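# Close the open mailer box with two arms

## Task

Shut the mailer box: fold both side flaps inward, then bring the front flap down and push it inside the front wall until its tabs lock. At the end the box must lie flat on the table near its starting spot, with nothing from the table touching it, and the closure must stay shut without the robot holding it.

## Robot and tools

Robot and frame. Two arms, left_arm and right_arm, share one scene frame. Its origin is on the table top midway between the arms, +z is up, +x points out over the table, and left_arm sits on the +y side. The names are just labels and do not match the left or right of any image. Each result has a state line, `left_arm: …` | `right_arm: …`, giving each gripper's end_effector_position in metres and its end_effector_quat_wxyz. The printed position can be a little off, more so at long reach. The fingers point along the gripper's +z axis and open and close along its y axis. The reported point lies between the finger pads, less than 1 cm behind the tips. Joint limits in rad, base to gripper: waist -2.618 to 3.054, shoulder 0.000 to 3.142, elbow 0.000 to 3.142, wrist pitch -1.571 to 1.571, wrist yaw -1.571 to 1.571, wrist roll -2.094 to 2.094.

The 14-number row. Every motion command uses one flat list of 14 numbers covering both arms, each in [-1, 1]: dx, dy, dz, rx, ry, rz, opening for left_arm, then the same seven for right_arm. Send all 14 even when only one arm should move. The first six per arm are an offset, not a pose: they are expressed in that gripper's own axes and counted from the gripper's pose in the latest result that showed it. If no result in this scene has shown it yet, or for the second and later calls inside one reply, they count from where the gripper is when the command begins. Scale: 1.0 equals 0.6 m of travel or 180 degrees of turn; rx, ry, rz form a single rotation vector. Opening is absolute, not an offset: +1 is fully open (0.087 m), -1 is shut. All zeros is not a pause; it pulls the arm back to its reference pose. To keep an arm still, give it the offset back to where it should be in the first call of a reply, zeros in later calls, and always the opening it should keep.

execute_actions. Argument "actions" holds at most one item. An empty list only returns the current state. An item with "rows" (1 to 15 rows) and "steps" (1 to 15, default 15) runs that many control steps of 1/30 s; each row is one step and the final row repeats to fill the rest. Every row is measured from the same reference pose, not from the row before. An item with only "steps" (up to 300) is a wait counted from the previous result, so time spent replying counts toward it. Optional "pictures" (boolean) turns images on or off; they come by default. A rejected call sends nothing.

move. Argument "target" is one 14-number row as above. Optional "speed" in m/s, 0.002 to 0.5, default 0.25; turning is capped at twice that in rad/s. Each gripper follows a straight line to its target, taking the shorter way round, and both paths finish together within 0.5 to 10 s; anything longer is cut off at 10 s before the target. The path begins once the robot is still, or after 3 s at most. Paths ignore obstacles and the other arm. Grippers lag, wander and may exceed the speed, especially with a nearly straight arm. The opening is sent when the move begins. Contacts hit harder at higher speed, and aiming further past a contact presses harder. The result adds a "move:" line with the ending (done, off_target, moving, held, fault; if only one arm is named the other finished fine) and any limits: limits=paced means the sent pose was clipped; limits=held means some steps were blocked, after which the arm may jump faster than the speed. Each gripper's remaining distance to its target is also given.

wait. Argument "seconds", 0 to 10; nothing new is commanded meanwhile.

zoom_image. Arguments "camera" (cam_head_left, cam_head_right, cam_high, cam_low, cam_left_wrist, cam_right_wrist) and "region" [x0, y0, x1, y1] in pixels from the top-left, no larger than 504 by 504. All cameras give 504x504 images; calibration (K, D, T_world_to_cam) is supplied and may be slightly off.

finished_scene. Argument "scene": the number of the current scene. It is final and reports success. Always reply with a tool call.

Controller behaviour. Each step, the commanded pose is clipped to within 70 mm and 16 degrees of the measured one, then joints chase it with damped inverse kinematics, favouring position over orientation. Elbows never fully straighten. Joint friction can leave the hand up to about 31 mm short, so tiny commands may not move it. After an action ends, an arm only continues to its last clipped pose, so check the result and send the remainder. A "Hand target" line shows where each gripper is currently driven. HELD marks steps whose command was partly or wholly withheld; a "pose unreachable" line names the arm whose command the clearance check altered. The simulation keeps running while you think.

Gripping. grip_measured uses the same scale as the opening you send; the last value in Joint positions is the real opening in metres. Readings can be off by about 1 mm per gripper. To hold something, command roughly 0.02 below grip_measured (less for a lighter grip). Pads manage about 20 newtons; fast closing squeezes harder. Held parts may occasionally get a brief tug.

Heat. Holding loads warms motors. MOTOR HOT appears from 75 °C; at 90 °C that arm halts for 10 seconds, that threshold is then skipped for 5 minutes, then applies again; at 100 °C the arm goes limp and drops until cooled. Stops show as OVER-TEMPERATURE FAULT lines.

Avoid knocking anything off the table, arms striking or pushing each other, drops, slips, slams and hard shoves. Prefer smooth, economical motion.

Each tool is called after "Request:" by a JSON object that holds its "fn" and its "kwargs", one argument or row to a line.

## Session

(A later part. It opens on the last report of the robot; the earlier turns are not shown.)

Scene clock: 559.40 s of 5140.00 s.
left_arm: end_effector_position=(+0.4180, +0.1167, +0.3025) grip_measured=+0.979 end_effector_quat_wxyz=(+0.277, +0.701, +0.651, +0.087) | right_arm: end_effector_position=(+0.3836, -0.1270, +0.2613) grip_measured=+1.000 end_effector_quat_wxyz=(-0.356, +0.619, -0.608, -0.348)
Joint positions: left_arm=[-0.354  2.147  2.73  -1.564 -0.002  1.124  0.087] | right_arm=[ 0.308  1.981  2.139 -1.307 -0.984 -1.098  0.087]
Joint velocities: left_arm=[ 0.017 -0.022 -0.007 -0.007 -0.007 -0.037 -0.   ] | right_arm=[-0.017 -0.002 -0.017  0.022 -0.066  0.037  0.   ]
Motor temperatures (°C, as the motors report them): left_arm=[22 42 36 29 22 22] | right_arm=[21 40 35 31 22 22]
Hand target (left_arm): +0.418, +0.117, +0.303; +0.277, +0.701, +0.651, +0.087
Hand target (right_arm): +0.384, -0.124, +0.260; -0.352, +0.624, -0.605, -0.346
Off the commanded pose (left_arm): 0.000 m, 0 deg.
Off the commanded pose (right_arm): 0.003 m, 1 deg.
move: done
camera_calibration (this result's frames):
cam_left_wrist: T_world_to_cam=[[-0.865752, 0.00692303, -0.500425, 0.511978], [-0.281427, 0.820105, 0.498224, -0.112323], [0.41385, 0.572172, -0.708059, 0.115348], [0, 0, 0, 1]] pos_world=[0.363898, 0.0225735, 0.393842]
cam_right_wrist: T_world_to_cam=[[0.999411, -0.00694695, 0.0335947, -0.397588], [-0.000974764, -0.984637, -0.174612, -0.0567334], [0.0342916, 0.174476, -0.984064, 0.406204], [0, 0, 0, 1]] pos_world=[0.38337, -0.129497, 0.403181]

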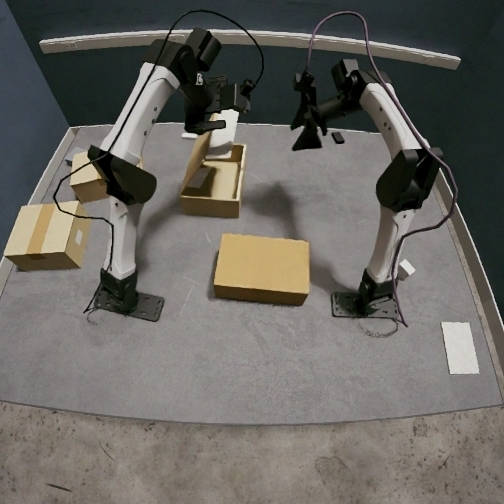

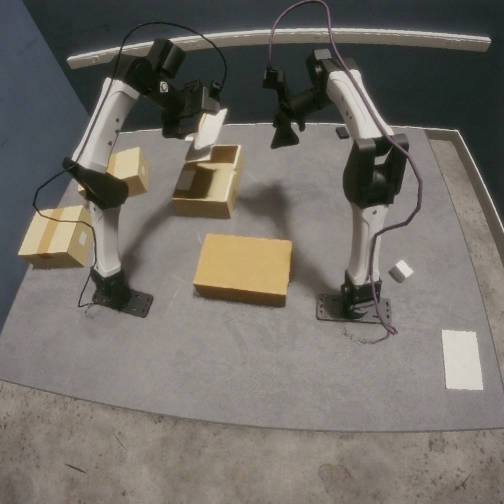

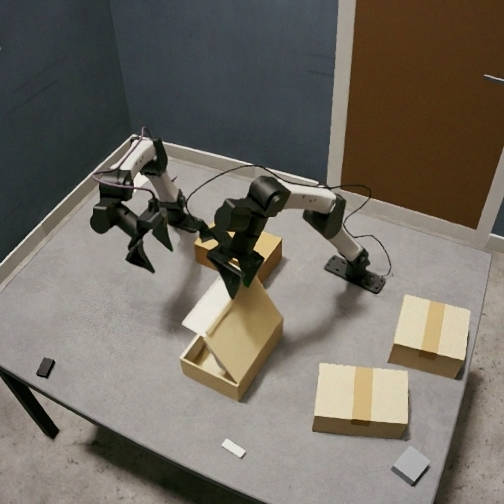

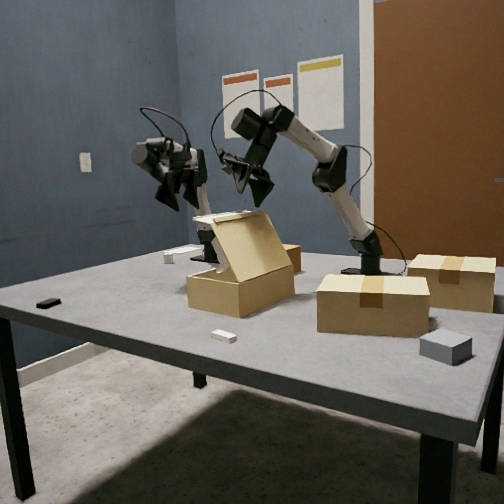

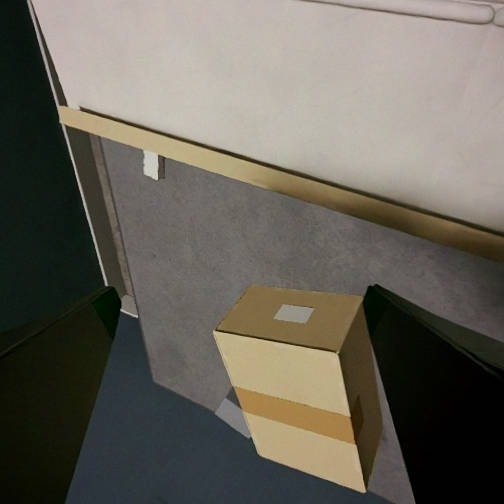

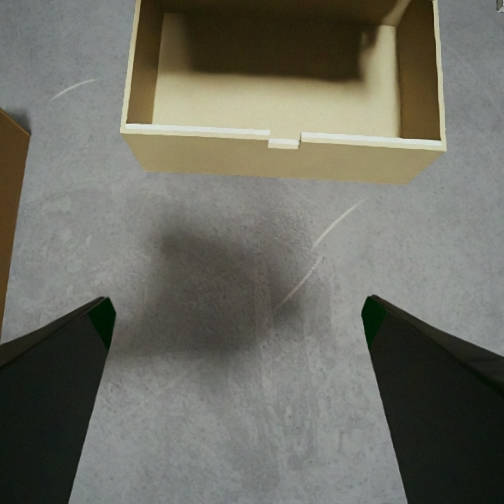

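Request:
{"fn": "move", "kwargs": {
  "target": [0.097,-0.025,0.017,0.146,-0.157,-0.085,1, 0,-0.05,0,0,0,0,1]
}}

Scene clock: 565.63 s of 5140.00 s.
left_arm: end_effector_position=(+0.4205, +0.1675, +0.2781) grip_measured=+0.979 end_effector_quat_wxyz=(+0.357, +0.628, +0.656, -0.218) | right_arm: end_effector_position=(+0.4113, -0.1248, +0.2625) grip_measured=+1.000 end_effector_quat_wxyz=(-0.356, +0.619, -0.608, -0.346)
Joint positions: left_arm=[ 0.054  2.103  2.501 -1.564  0.786  1.243  0.087] | right_arm=[ 0.297  2.15   2.411 -1.424 -0.985 -1.116  0.087]
Joint velocities: left_arm=[-0.002 -0.002 -0.002 -0.11   0.081 -0.066 -0.   ] | right_arm=[-0.017 -0.012 -0.002 -0.051  0.007 -0.037  0.   ]
Motor temperatures (°C, as the motors report them): left_arm=[22 42 36 29 22 22] | right_arm=[21 40 35 30 22 22]
Hand target (left_arm): +0.417, +0.169, +0.273; +0.350, +0.626, +0.660, -0.226
Hand target (right_arm): +0.414, -0.127, +0.262; -0.357, +0.618, -0.608, -0.347
Off the commanded pose (left_arm): 0.006 m, 12 deg.
Off the commanded pose (right_arm): 0.003 m, 0 deg.
joint sent to its limit (left arm) — the command would take joint 4 (wrist pitch) past its lower limit, so that joint was sent only as far as its limit.
After step 90, 1.20 s passed at rest.
move: off_target (left_arm)
camera_calibration (this result's frames):
cam_left_wrist: T_world_to_cam=[[-0.980224, -0.108267, -0.165646, 0.475853], [-0.115881, 0.992574, 0.0369841, -0.111358], [0.160412, 0.055448, -0.985492, 0.338264], [0, 0, 0, 1]] pos_world=[0.399277, 0.143294, 0.416298]
cam_right_wrist: T_world_to_cam=[[0.999331, -0.00827099, 0.0356294, -0.426018], [-0.00204878, -0.985226, -0.171246, -0.0548852], [0.0365194, 0.171058, -0.984584, 0.404861], [0, 0, 0, 1]] pos_world=[0.410835, -0.126853, 0.4044]

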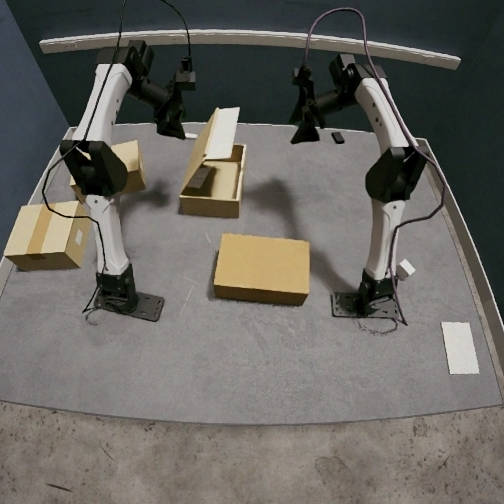

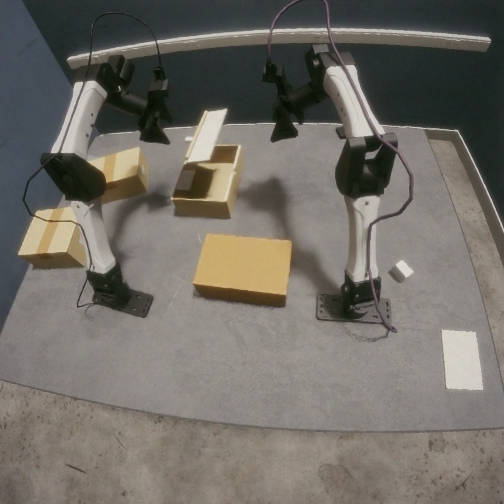

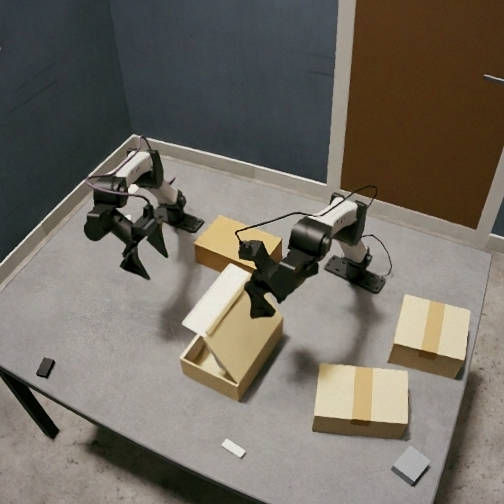

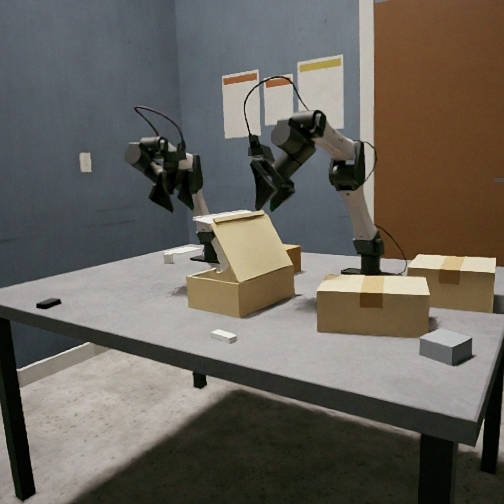

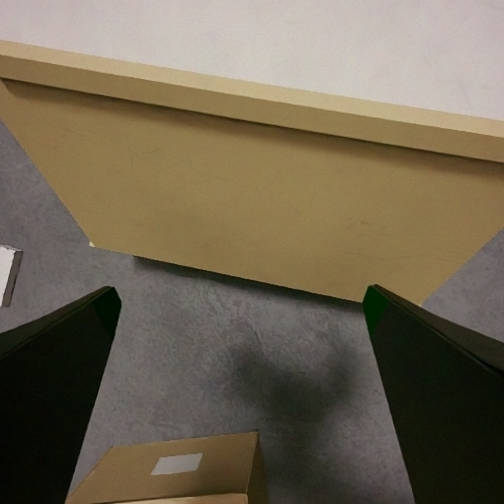

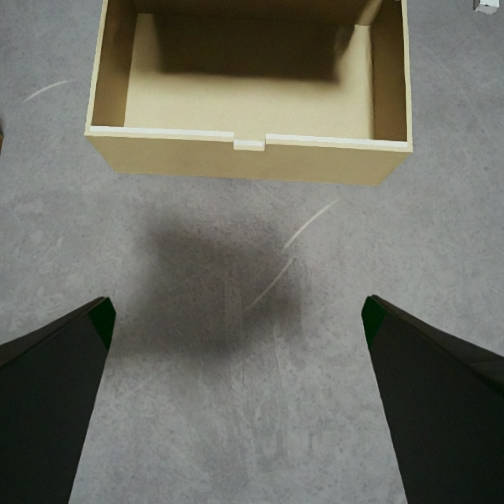

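Request:
{"fn": "move", "kwargs": {
  "target": [0.033,-0.06,0.2,0.06,0,0,1, 0,0,0,0,0,0,1],
  "speed": 0.08
}}

Scene clock: 569.60 s of 5140.00 s.
left_arm: end_effector_position=(+0.4098, +0.0922, +0.1942) grip_measured=+0.979 end_effector_quat_wxyz=(+0.310, +0.659, +0.628, -0.273) | right_arm: end_effector_position=(+0.4111, -0.1249, +0.2626) grip_measured=+1.000 end_effector_quat_wxyz=(-0.356, +0.619, -0.609, -0.346)
Joint positions: left_arm=[-0.113  2.083  2.111 -1.255  0.796  1.192  0.087] | right_arm=[ 0.297  2.15   2.412 -1.425 -0.985 -1.117  0.087]
Joint velocities: left_arm=[ 0.002  0.012  0.017  0.007 -0.022 -0.051  0.   ] | right_arm=[ 0.007 -0.012 -0.012 -0.037 -0.007  0.022  0.   ]
Motor temperatures (°C, as the motors report them): left_arm=[22 43 36 29 22 22] | right_arm=[21 40 35 30 22 22]
Hand target (left_arm): +0.409, +0.089, +0.180; +0.298, +0.657, +0.632, -0.282
Hand target (right_arm): +0.411, -0.125, +0.263; -0.356, +0.619, -0.608, -0.346
Off the commanded pose (left_arm): 0.015 m, 2 deg.
Off the commanded pose (right_arm): 0.000 m, 0 deg.
move: off_target (left_arm)
camera_calibration (this result's frames):
cam_left_wrist: T_world_to_cam=[[-0.997314, 0.0271691, -0.0680199, 0.418859], [0.024572, 0.998948, 0.0387309, -0.0932105], [0.0690005, 0.0369555, -0.996932, 0.302812], [0, 0, 0, 1]] pos_world=[0.39913, 0.0705418, 0.333984]
cam_right_wrist: T_world_to_cam=[[0.99936, -0.00806723, 0.0348524, -0.425559], [-0.00199129, -0.985276, -0.170962, -0.0550534], [0.0357184, 0.170783, -0.984661, 0.405209], [0, 0, 0, 1]] pos_world=[0.410704, -0.126879, 0.404413]

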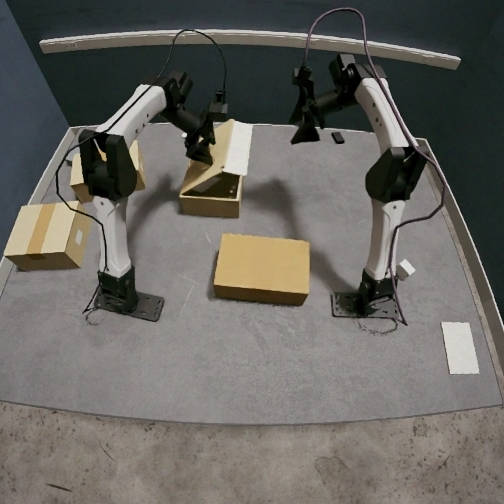

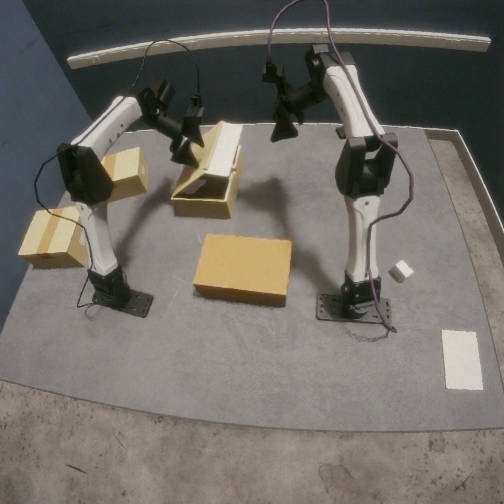

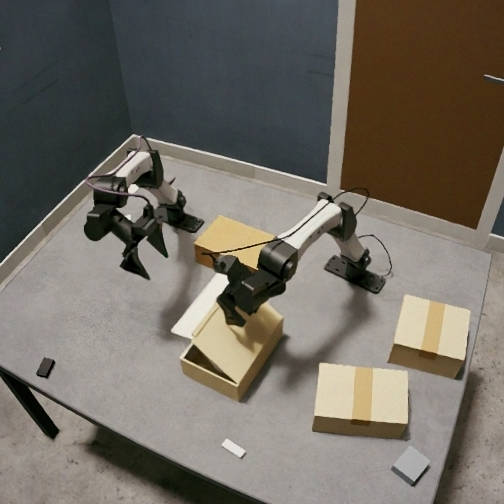

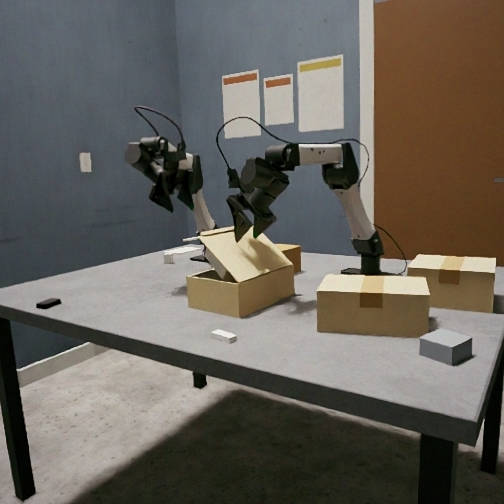

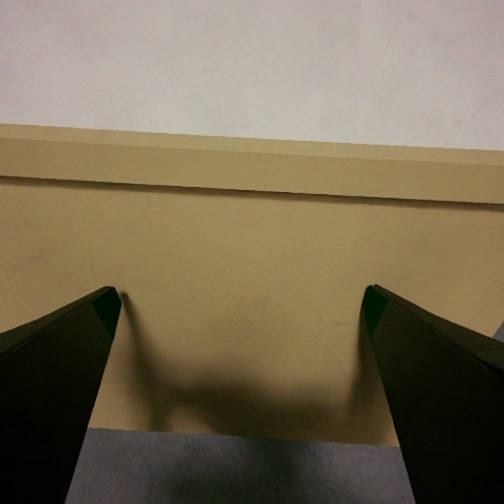

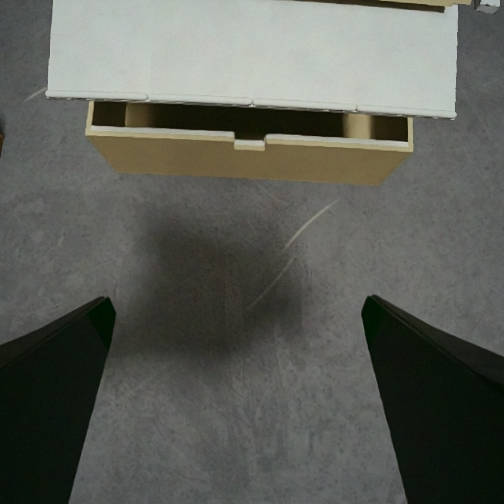

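Request:
{"fn": "move", "kwargs": {
  "target": [0.04,0,0.057,0,0,0,1, 0.095,0,0.17,0,-0.11,0,1],
  "speed": 0.1
}}

Scene clock: 582.10 s of 5140.00 s.
left_arm: end_effector_position=(+0.4145, +0.0849, +0.1591) grip_measured=+0.979 end_effector_quat_wxyz=(+0.313, +0.658, +0.628, -0.274) | right_arm: end_effector_position=(+0.4174, -0.0698, +0.1514) grip_measured=+1.000 end_effector_quat_wxyz=(-0.447, +0.549, -0.548, -0.445)
Joint positions: left_arm=[-0.125  2.069  1.944 -1.081  0.796  1.17   0.087] | right_arm=[ 0.341  1.999  1.422 -0.038 -1.211 -0.587  0.087]
Joint velocities: left_arm=[-0.007 -0.012  0.022 -0.022 -0.022  0.007  0.   ] | right_arm=[-0.002  0.007 -0.022  0.007 -0.022  0.037  0.   ]
Motor temperatures (°C, as the motors report them): left_arm=[22 43 36 29 22 22] | right_arm=[21 42 35 30 22 22]
Hand target (left_arm): +0.412, +0.083, +0.154; +0.310, +0.660, +0.628, -0.274
Hand target (right_arm): +0.412, -0.067, +0.160; -0.454, +0.552, -0.539, -0.446
Off the commanded pose (left_arm): 0.006 m, 0 deg.
Off the commanded pose (right_arm): 0.012 m, 1 deg.
After step 90, 6.97 s passed at rest.
move: off_target (right_arm)
camera_calibration (this result's frames):
cam_left_wrist: T_world_to_cam=[[-0.997195, 0.0237836, -0.070962, 0.422088], [0.0215356, 0.999247, 0.0322768, -0.0824199], [0.0716762, 0.0306581, -0.996957, 0.267254], [0, 0, 0, 1]] pos_world=[0.403523, 0.0641256, 0.299053]
cam_right_wrist: T_world_to_cam=[[0.999724, -0.0198044, 0.0126341, -0.425106], [-0.0113168, -0.877328, -0.479758, 0.0383902], [0.0205856, 0.479482, -0.87731, 0.297778], [0, 0, 0, 1]] pos_world=[0.419294, -0.117517, 0.285032]

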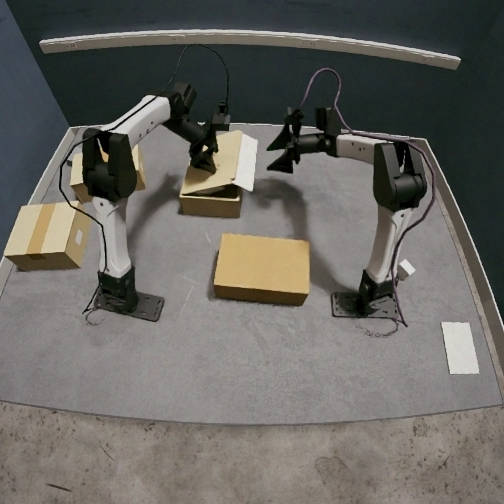

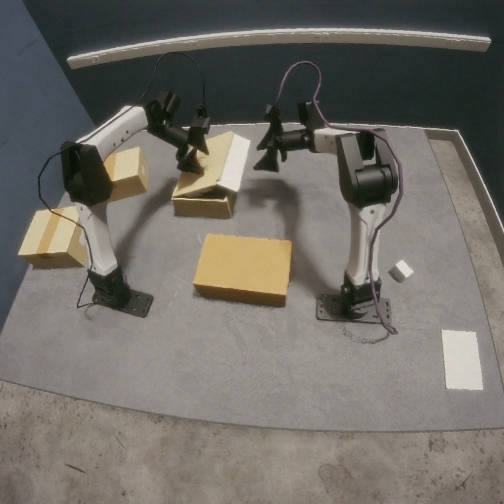

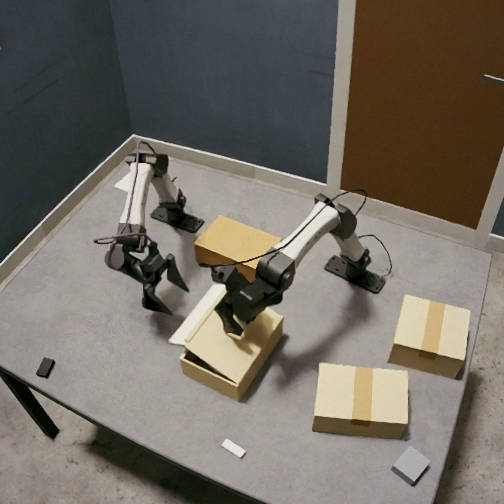

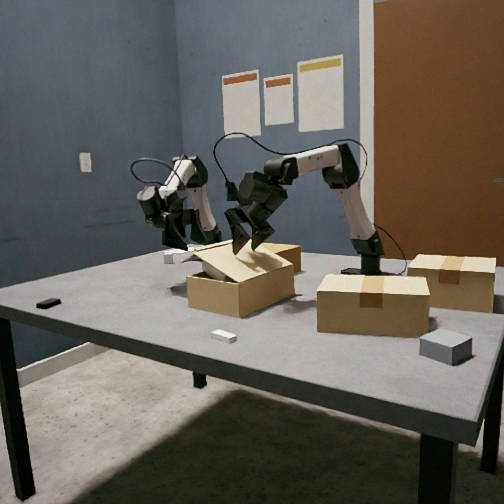

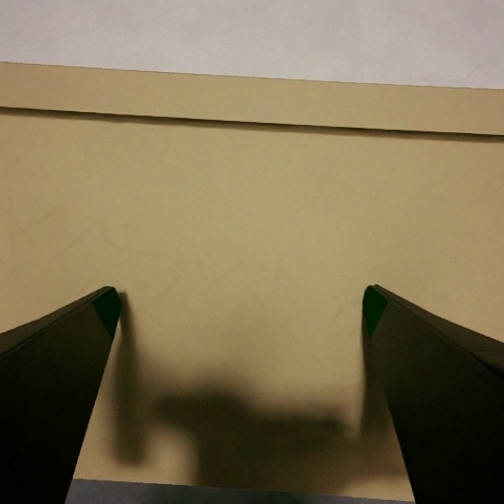

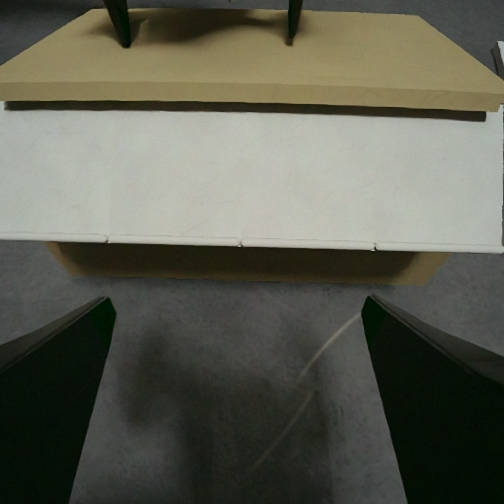

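Advance right along its axis 6 cm.

Request:
{"fn": "move", "kwargs": {
  "target": [0,0,0,0,0,0,1, 0,0,0.1,0,0,0,1],
  "speed": 0.06
}}

Scene clock: 585.10 s of 5140.00 s.
left_arm: end_effector_position=(+0.4145, +0.0849, +0.1591) grip_measured=+0.979 end_effector_quat_wxyz=(+0.313, +0.658, +0.628, -0.274) | right_arm: end_effector_position=(+0.4116, -0.0172, +0.1352) grip_measured=+1.000 end_effector_quat_wxyz=(-0.438, +0.548, -0.554, -0.449)
Joint positions: left_arm=[-0.125  2.069  1.944 -1.081  0.796  1.17   0.087] | right_arm=[ 0.459  2.067  1.435  0.126 -1.113 -0.443  0.087]
Joint velocities: left_arm=[-0.012  0.012 -0.007  0.066 -0.007 -0.022 -0.   ] | right_arm=[-0.017 -0.012 -0.002 -0.066 -0.007 -0.051  0.   ]
Motor temperatures (°C, as the motors report them): left_arm=[22 44 36 29 22 22] | right_arm=[21 42 35 30 22 22]
Hand target (left_arm): +0.415, +0.085, +0.159; +0.313, +0.658, +0.628, -0.274
Hand target (right_arm): +0.418, -0.012, +0.139; -0.447, +0.549, -0.548, -0.445
Off the commanded pose (left_arm): 0.000 m, 0 deg.
Off the commanded pose (right_arm): 0.009 m, 1 deg.
move: done
camera_calibration (this result's frames):
cam_left_wrist: T_world_to_cam=[[-0.997195, 0.0237836, -0.070962, 0.422088], [0.0215356, 0.999247, 0.0322768, -0.0824199], [0.0716762, 0.0306581, -0.996957, 0.267254], [0, 0, 0, 1]] pos_world=[0.403523, 0.0641256, 0.299053]
cam_right_wrist: T_world_to_cam=[[0.999854, -0.0153646, -0.00741774, -0.415409], [-0.0170487, -0.882928, -0.469199, 0.0775033], [0.000659714, 0.469257, -0.883061, 0.267243], [0, 0, 0, 1]] pos_world=[0.416494, -0.0633585, 0.269275]

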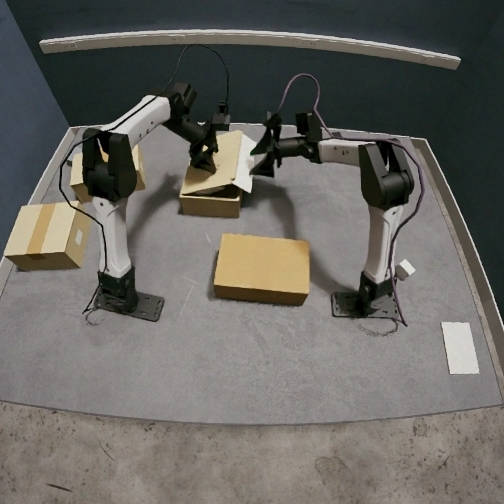

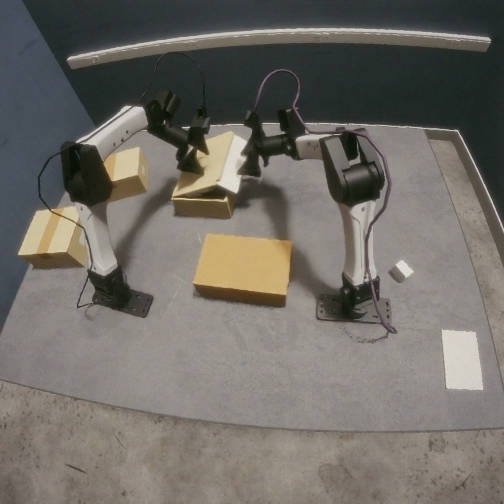

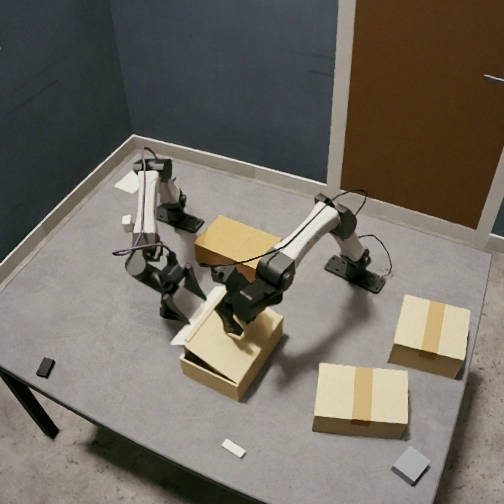

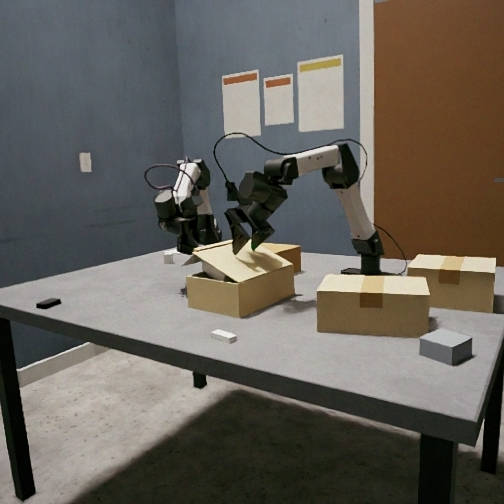

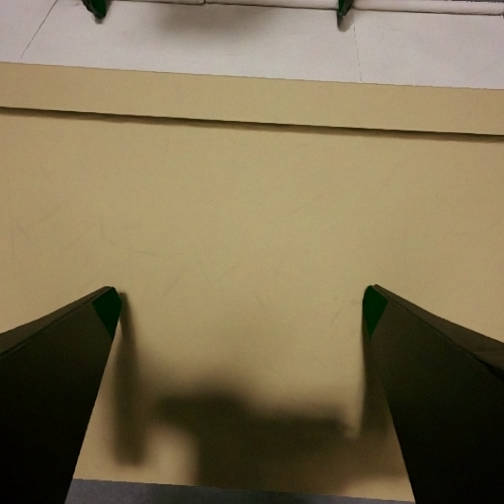

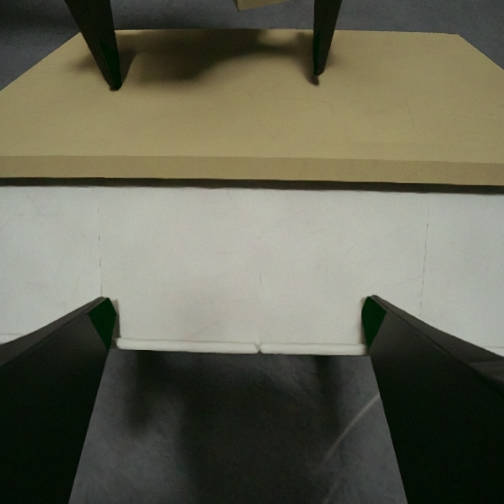

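Working. Continue, horizontally.

Request:
{"fn": "move", "kwargs": {
  "target": [0,0,0,0,0,0,1, -0.015,-0.01,0.085,0,0,0,1],
  "speed": 0.05
}}

Scene clock: 587.67 s of 5140.00 s.
left_arm: end_effector_position=(+0.4150, +0.0858, +0.1590) grip_measured=+0.979 end_effector_quat_wxyz=(+0.313, +0.657, +0.629, -0.273) | right_arm: end_effector_position=(+0.4154, +0.0220, +0.1250) grip_measured=+1.000 end_effector_quat_wxyz=(-0.426, +0.544, -0.567, -0.449)
Joint positions: left_arm=[-0.124  2.069  1.944 -1.081  0.794  1.17   0.087] | right_arm=[ 0.535  2.155  1.537  0.14  -1.036 -0.373  0.087]
Joint velocities: left_arm=[-0.007 -0.002 -0.027  0.007  0.037 -0.022 -0.001] | right_arm=[-0.022  0.002 -0.022  0.051  0.037 -0.007  0.   ]
Motor temperatures (°C, as the motors report them): left_arm=[22 44 36 29 22 22] | right_arm=[21 42 35 30 22 22]
Hand target (left_arm): +0.415, +0.085, +0.159; +0.313, +0.658, +0.628, -0.274
Hand target (right_arm): +0.418, +0.034, +0.133; -0.437, +0.548, -0.554, -0.448
Off the commanded pose (left_arm): 0.001 m, 0 deg.
Off the commanded pose (right_arm): 0.015 m, 2 deg.
move: off_target (right_arm)
camera_calibration (this result's frames):
cam_left_wrist: T_world_to_cam=[[-0.997209, 0.0217045, -0.0714352, 0.422806], [0.0193136, 0.999235, 0.0339921, -0.0826601], [0.0721183, 0.0325176, -0.996866, 0.266659], [0, 0, 0, 1]] pos_world=[0.403991, 0.064749, 0.298837]
cam_right_wrist: T_world_to_cam=[[0.999127, -0.02294, -0.0349224, -0.414743], [-0.0362141, -0.892332, -0.449924, 0.113225], [-0.0208411, 0.450795, -0.892384, 0.250357], [0, 0, 0, 1]] pos_world=[0.423698, -0.0213391, 0.259873]

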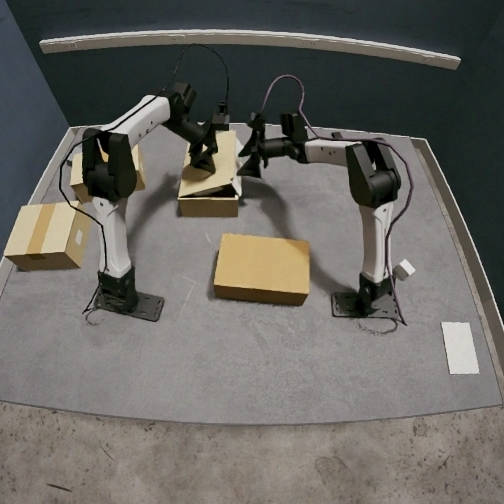

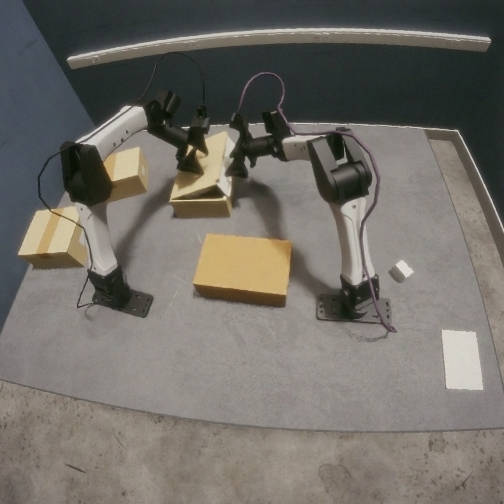

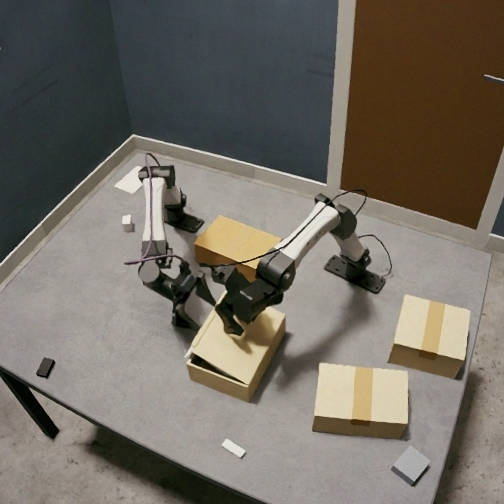

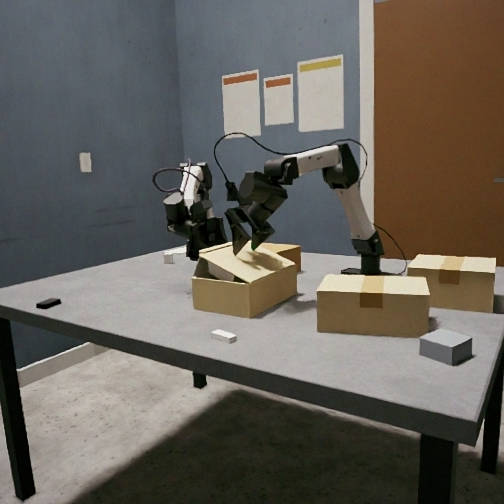

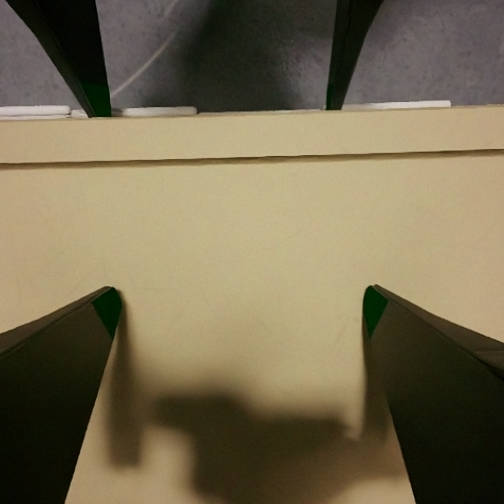

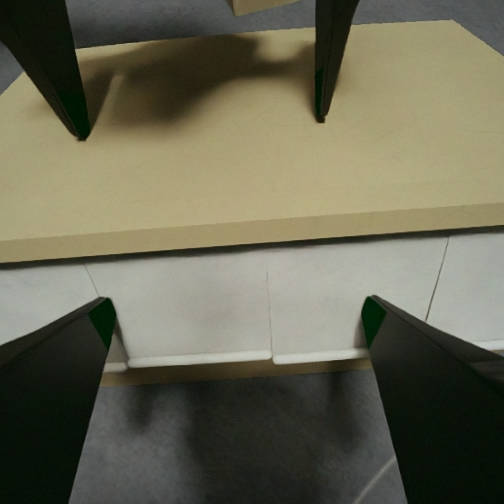

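Request:
{"fn": "move", "kwargs": {
  "target": [-0.04,0,-0.035,0,0,0,1, -0.02,0,0,0,0,0,1],
  "speed": 0.05
}}

Request:
{"fn": "move", "kwargs": {
  "target": [0,0,0,0,0,0,1, -0.01,0,0.05,0,0,0,1],
  "speed": 0.04
}}

Scene clock: 592.03 s of 5140.00 s.
left_arm: end_effector_position=(+0.4150, +0.0858, +0.1958) grip_measured=+0.979 end_effector_quat_wxyz=(+0.325, +0.660, +0.623, -0.266) | right_arm: end_effector_position=(+0.4142, +0.0212, +0.1229) grip_measured=+1.000 end_effector_quat_wxyz=(-0.420, +0.542, -0.572, -0.450)
Joint positions: left_arm=[-0.124  2.069  2.084 -1.191  0.794  1.17   0.087] | right_arm=[ 0.535  2.155  1.537  0.125 -1.034 -0.371  0.087]
Joint velocities: left_arm=[ 0.007 -0.007  0.012  0.007 -0.007 -0.095 -0.001] | right_arm=[-0.012  0.002 -0.007 -0.051  0.007  0.007  0.   ]
Motor temperatures (°C, as the motors report them): left_arm=[22 45 36 29 22 22] | right_arm=[21 43 36 31 22 22]
Hand target (left_arm): +0.413, +0.086, +0.191; +0.313, +0.657, +0.629, -0.273
Hand target (right_arm): +0.416, +0.025, +0.137; -0.426, +0.544, -0.566, -0.449
Off the commanded pose (left_arm): 0.005 m, 2 deg.
Off the commanded pose (right_arm): 0.014 m, 1 deg.
After step 90, 0.23 s passed at rest.
move: off_target (right_arm)
camera_calibration (this result's frames):
cam_left_wrist: T_world_to_cam=[[-0.994722, 0.0208481, -0.100464, 0.430137], [0.0183, 0.999489, 0.0262185, -0.0820557], [0.100959, 0.0242416, -0.994595, 0.291636], [0, 0, 0, 1]] pos_world=[0.399925, 0.0659765, 0.335424]
cam_right_wrist: T_world_to_cam=[[0.998499, -0.0253062, -0.048573, -0.411599], [-0.044228, -0.895651, -0.442552, 0.113944], [-0.0323052, 0.444036, -0.895426, 0.254084], [0, 0, 0, 1]] pos_world=[0.424229, -0.0211847, 0.257947]

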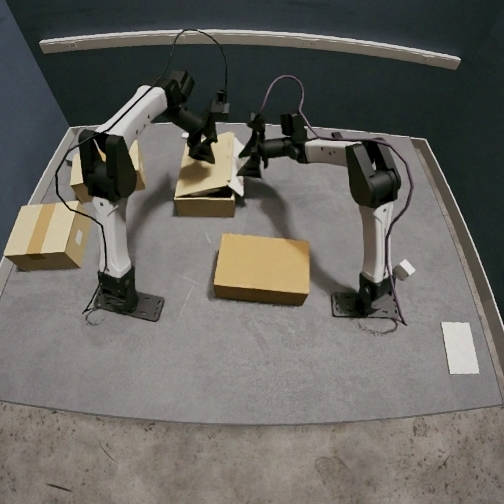

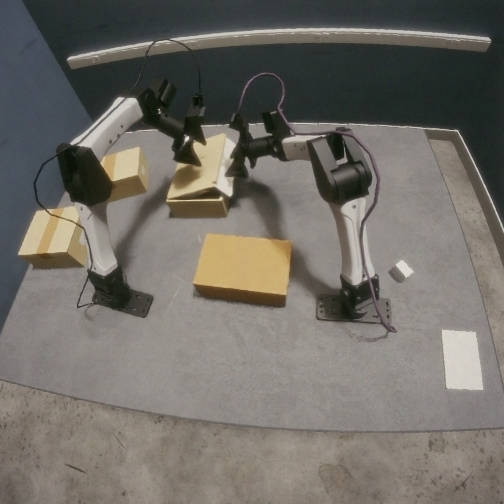

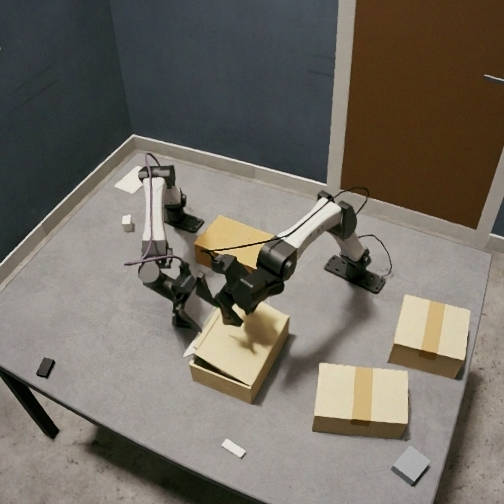

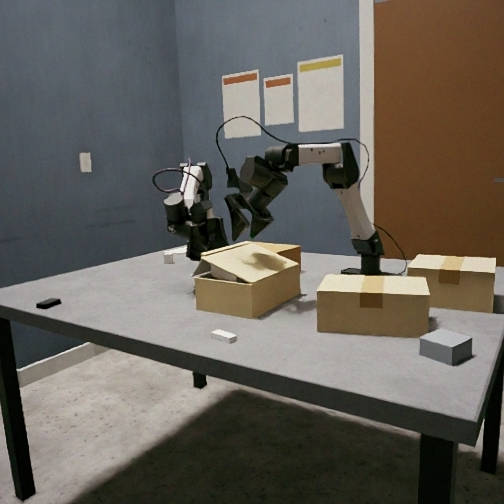

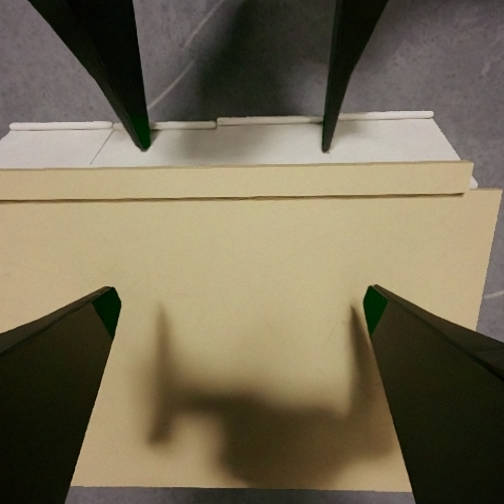

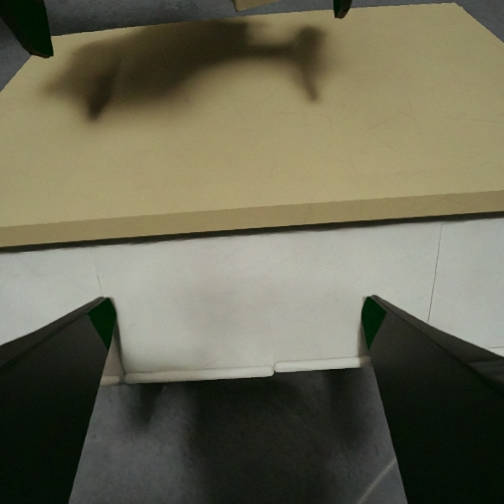

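Scene clock: 593.10 s of 5140.00 s.
left_arm: end_effector_position=(+0.4150, +0.0858, +0.1958) grip_measured=+0.979 end_effector_quat_wxyz=(+0.325, +0.660, +0.623, -0.266) | right_arm: end_effector_position=(+0.4109, +0.0447, +0.1198) grip_measured=+1.000 end_effector_quat_wxyz=(-0.414, +0.542, -0.576, -0.451)
Joint positions: left_arm=[-0.124  2.069  2.084 -1.191  0.794  1.17   0.087] | right_arm=[ 0.583  2.194  1.59   0.126 -0.993 -0.337  0.087]
Joint velocities: left_arm=[ 0.002  0.022  0.032  0.007  0.022 -0.037 -0.   ] | right_arm=[-0.007  0.012 -0.007  0.007 -0.037 -0.037  0.   ]
Motor temperatures (°C, as the motors report them): left_arm=[22 45 36 29 22 22] | right_arm=[21 43 36 31 22 22]
Hand target (left_arm): +0.415, +0.086, +0.196; +0.325, +0.660, +0.623, -0.266
Hand target (right_arm): +0.414, +0.051, +0.122; -0.420, +0.543, -0.572, -0.450
Off the commanded pose (left_arm): 0.000 m, 0 deg.
Off the commanded pose (right_arm): 0.008 m, 1 deg.
move: done
camera_calibration (this result's frames):
cam_left_wrist: T_world_to_cam=[[-0.994722, 0.0208481, -0.100464, 0.430137], [0.0183, 0.999489, 0.0262185, -0.0820557], [0.100959, 0.0242416, -0.994595, 0.291636], [0, 0, 0, 1]] pos_world=[0.399925, 0.0659765, 0.335424]
cam_right_wrist: T_world_to_cam=[[0.997993, -0.0236923, -0.058728, -0.406557], [-0.0468593, -0.900086, -0.433186, 0.133661], [-0.042597, 0.435068, -0.899389, 0.245786], [0, 0, 0, 1]] pos_world=[0.422474, 0.00374024, 0.255081]

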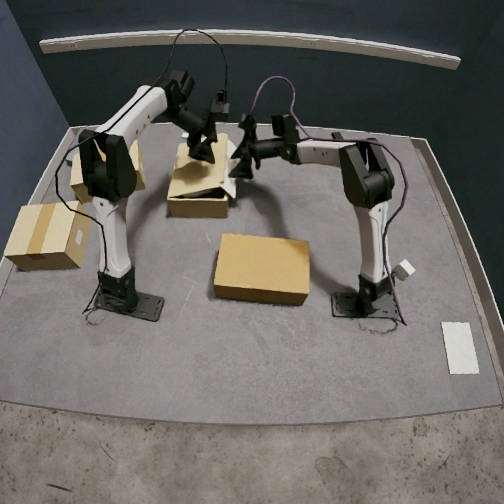

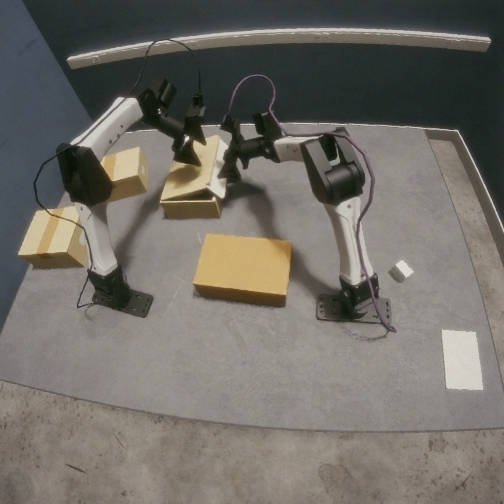

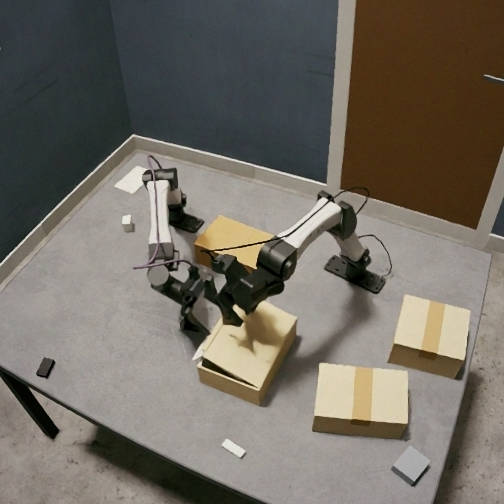

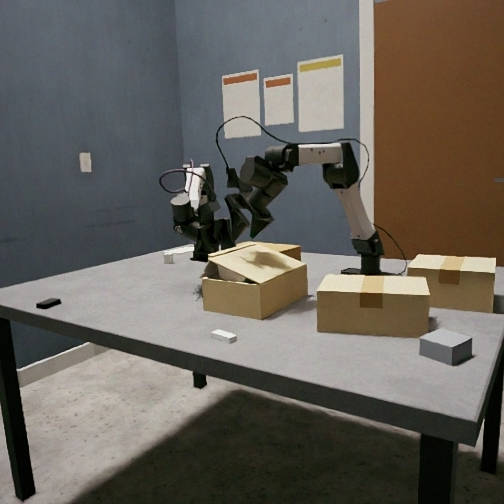

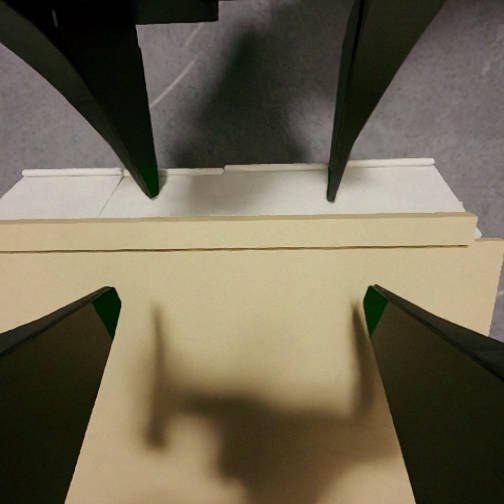

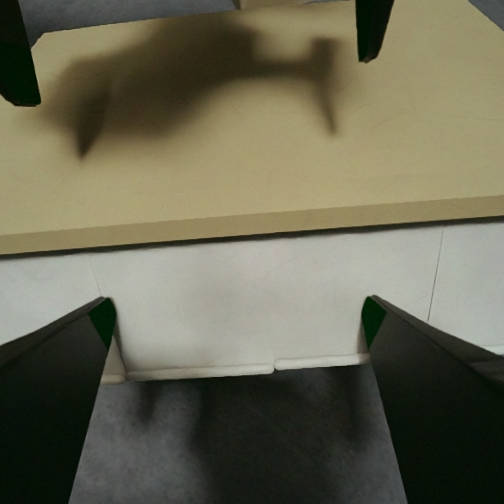

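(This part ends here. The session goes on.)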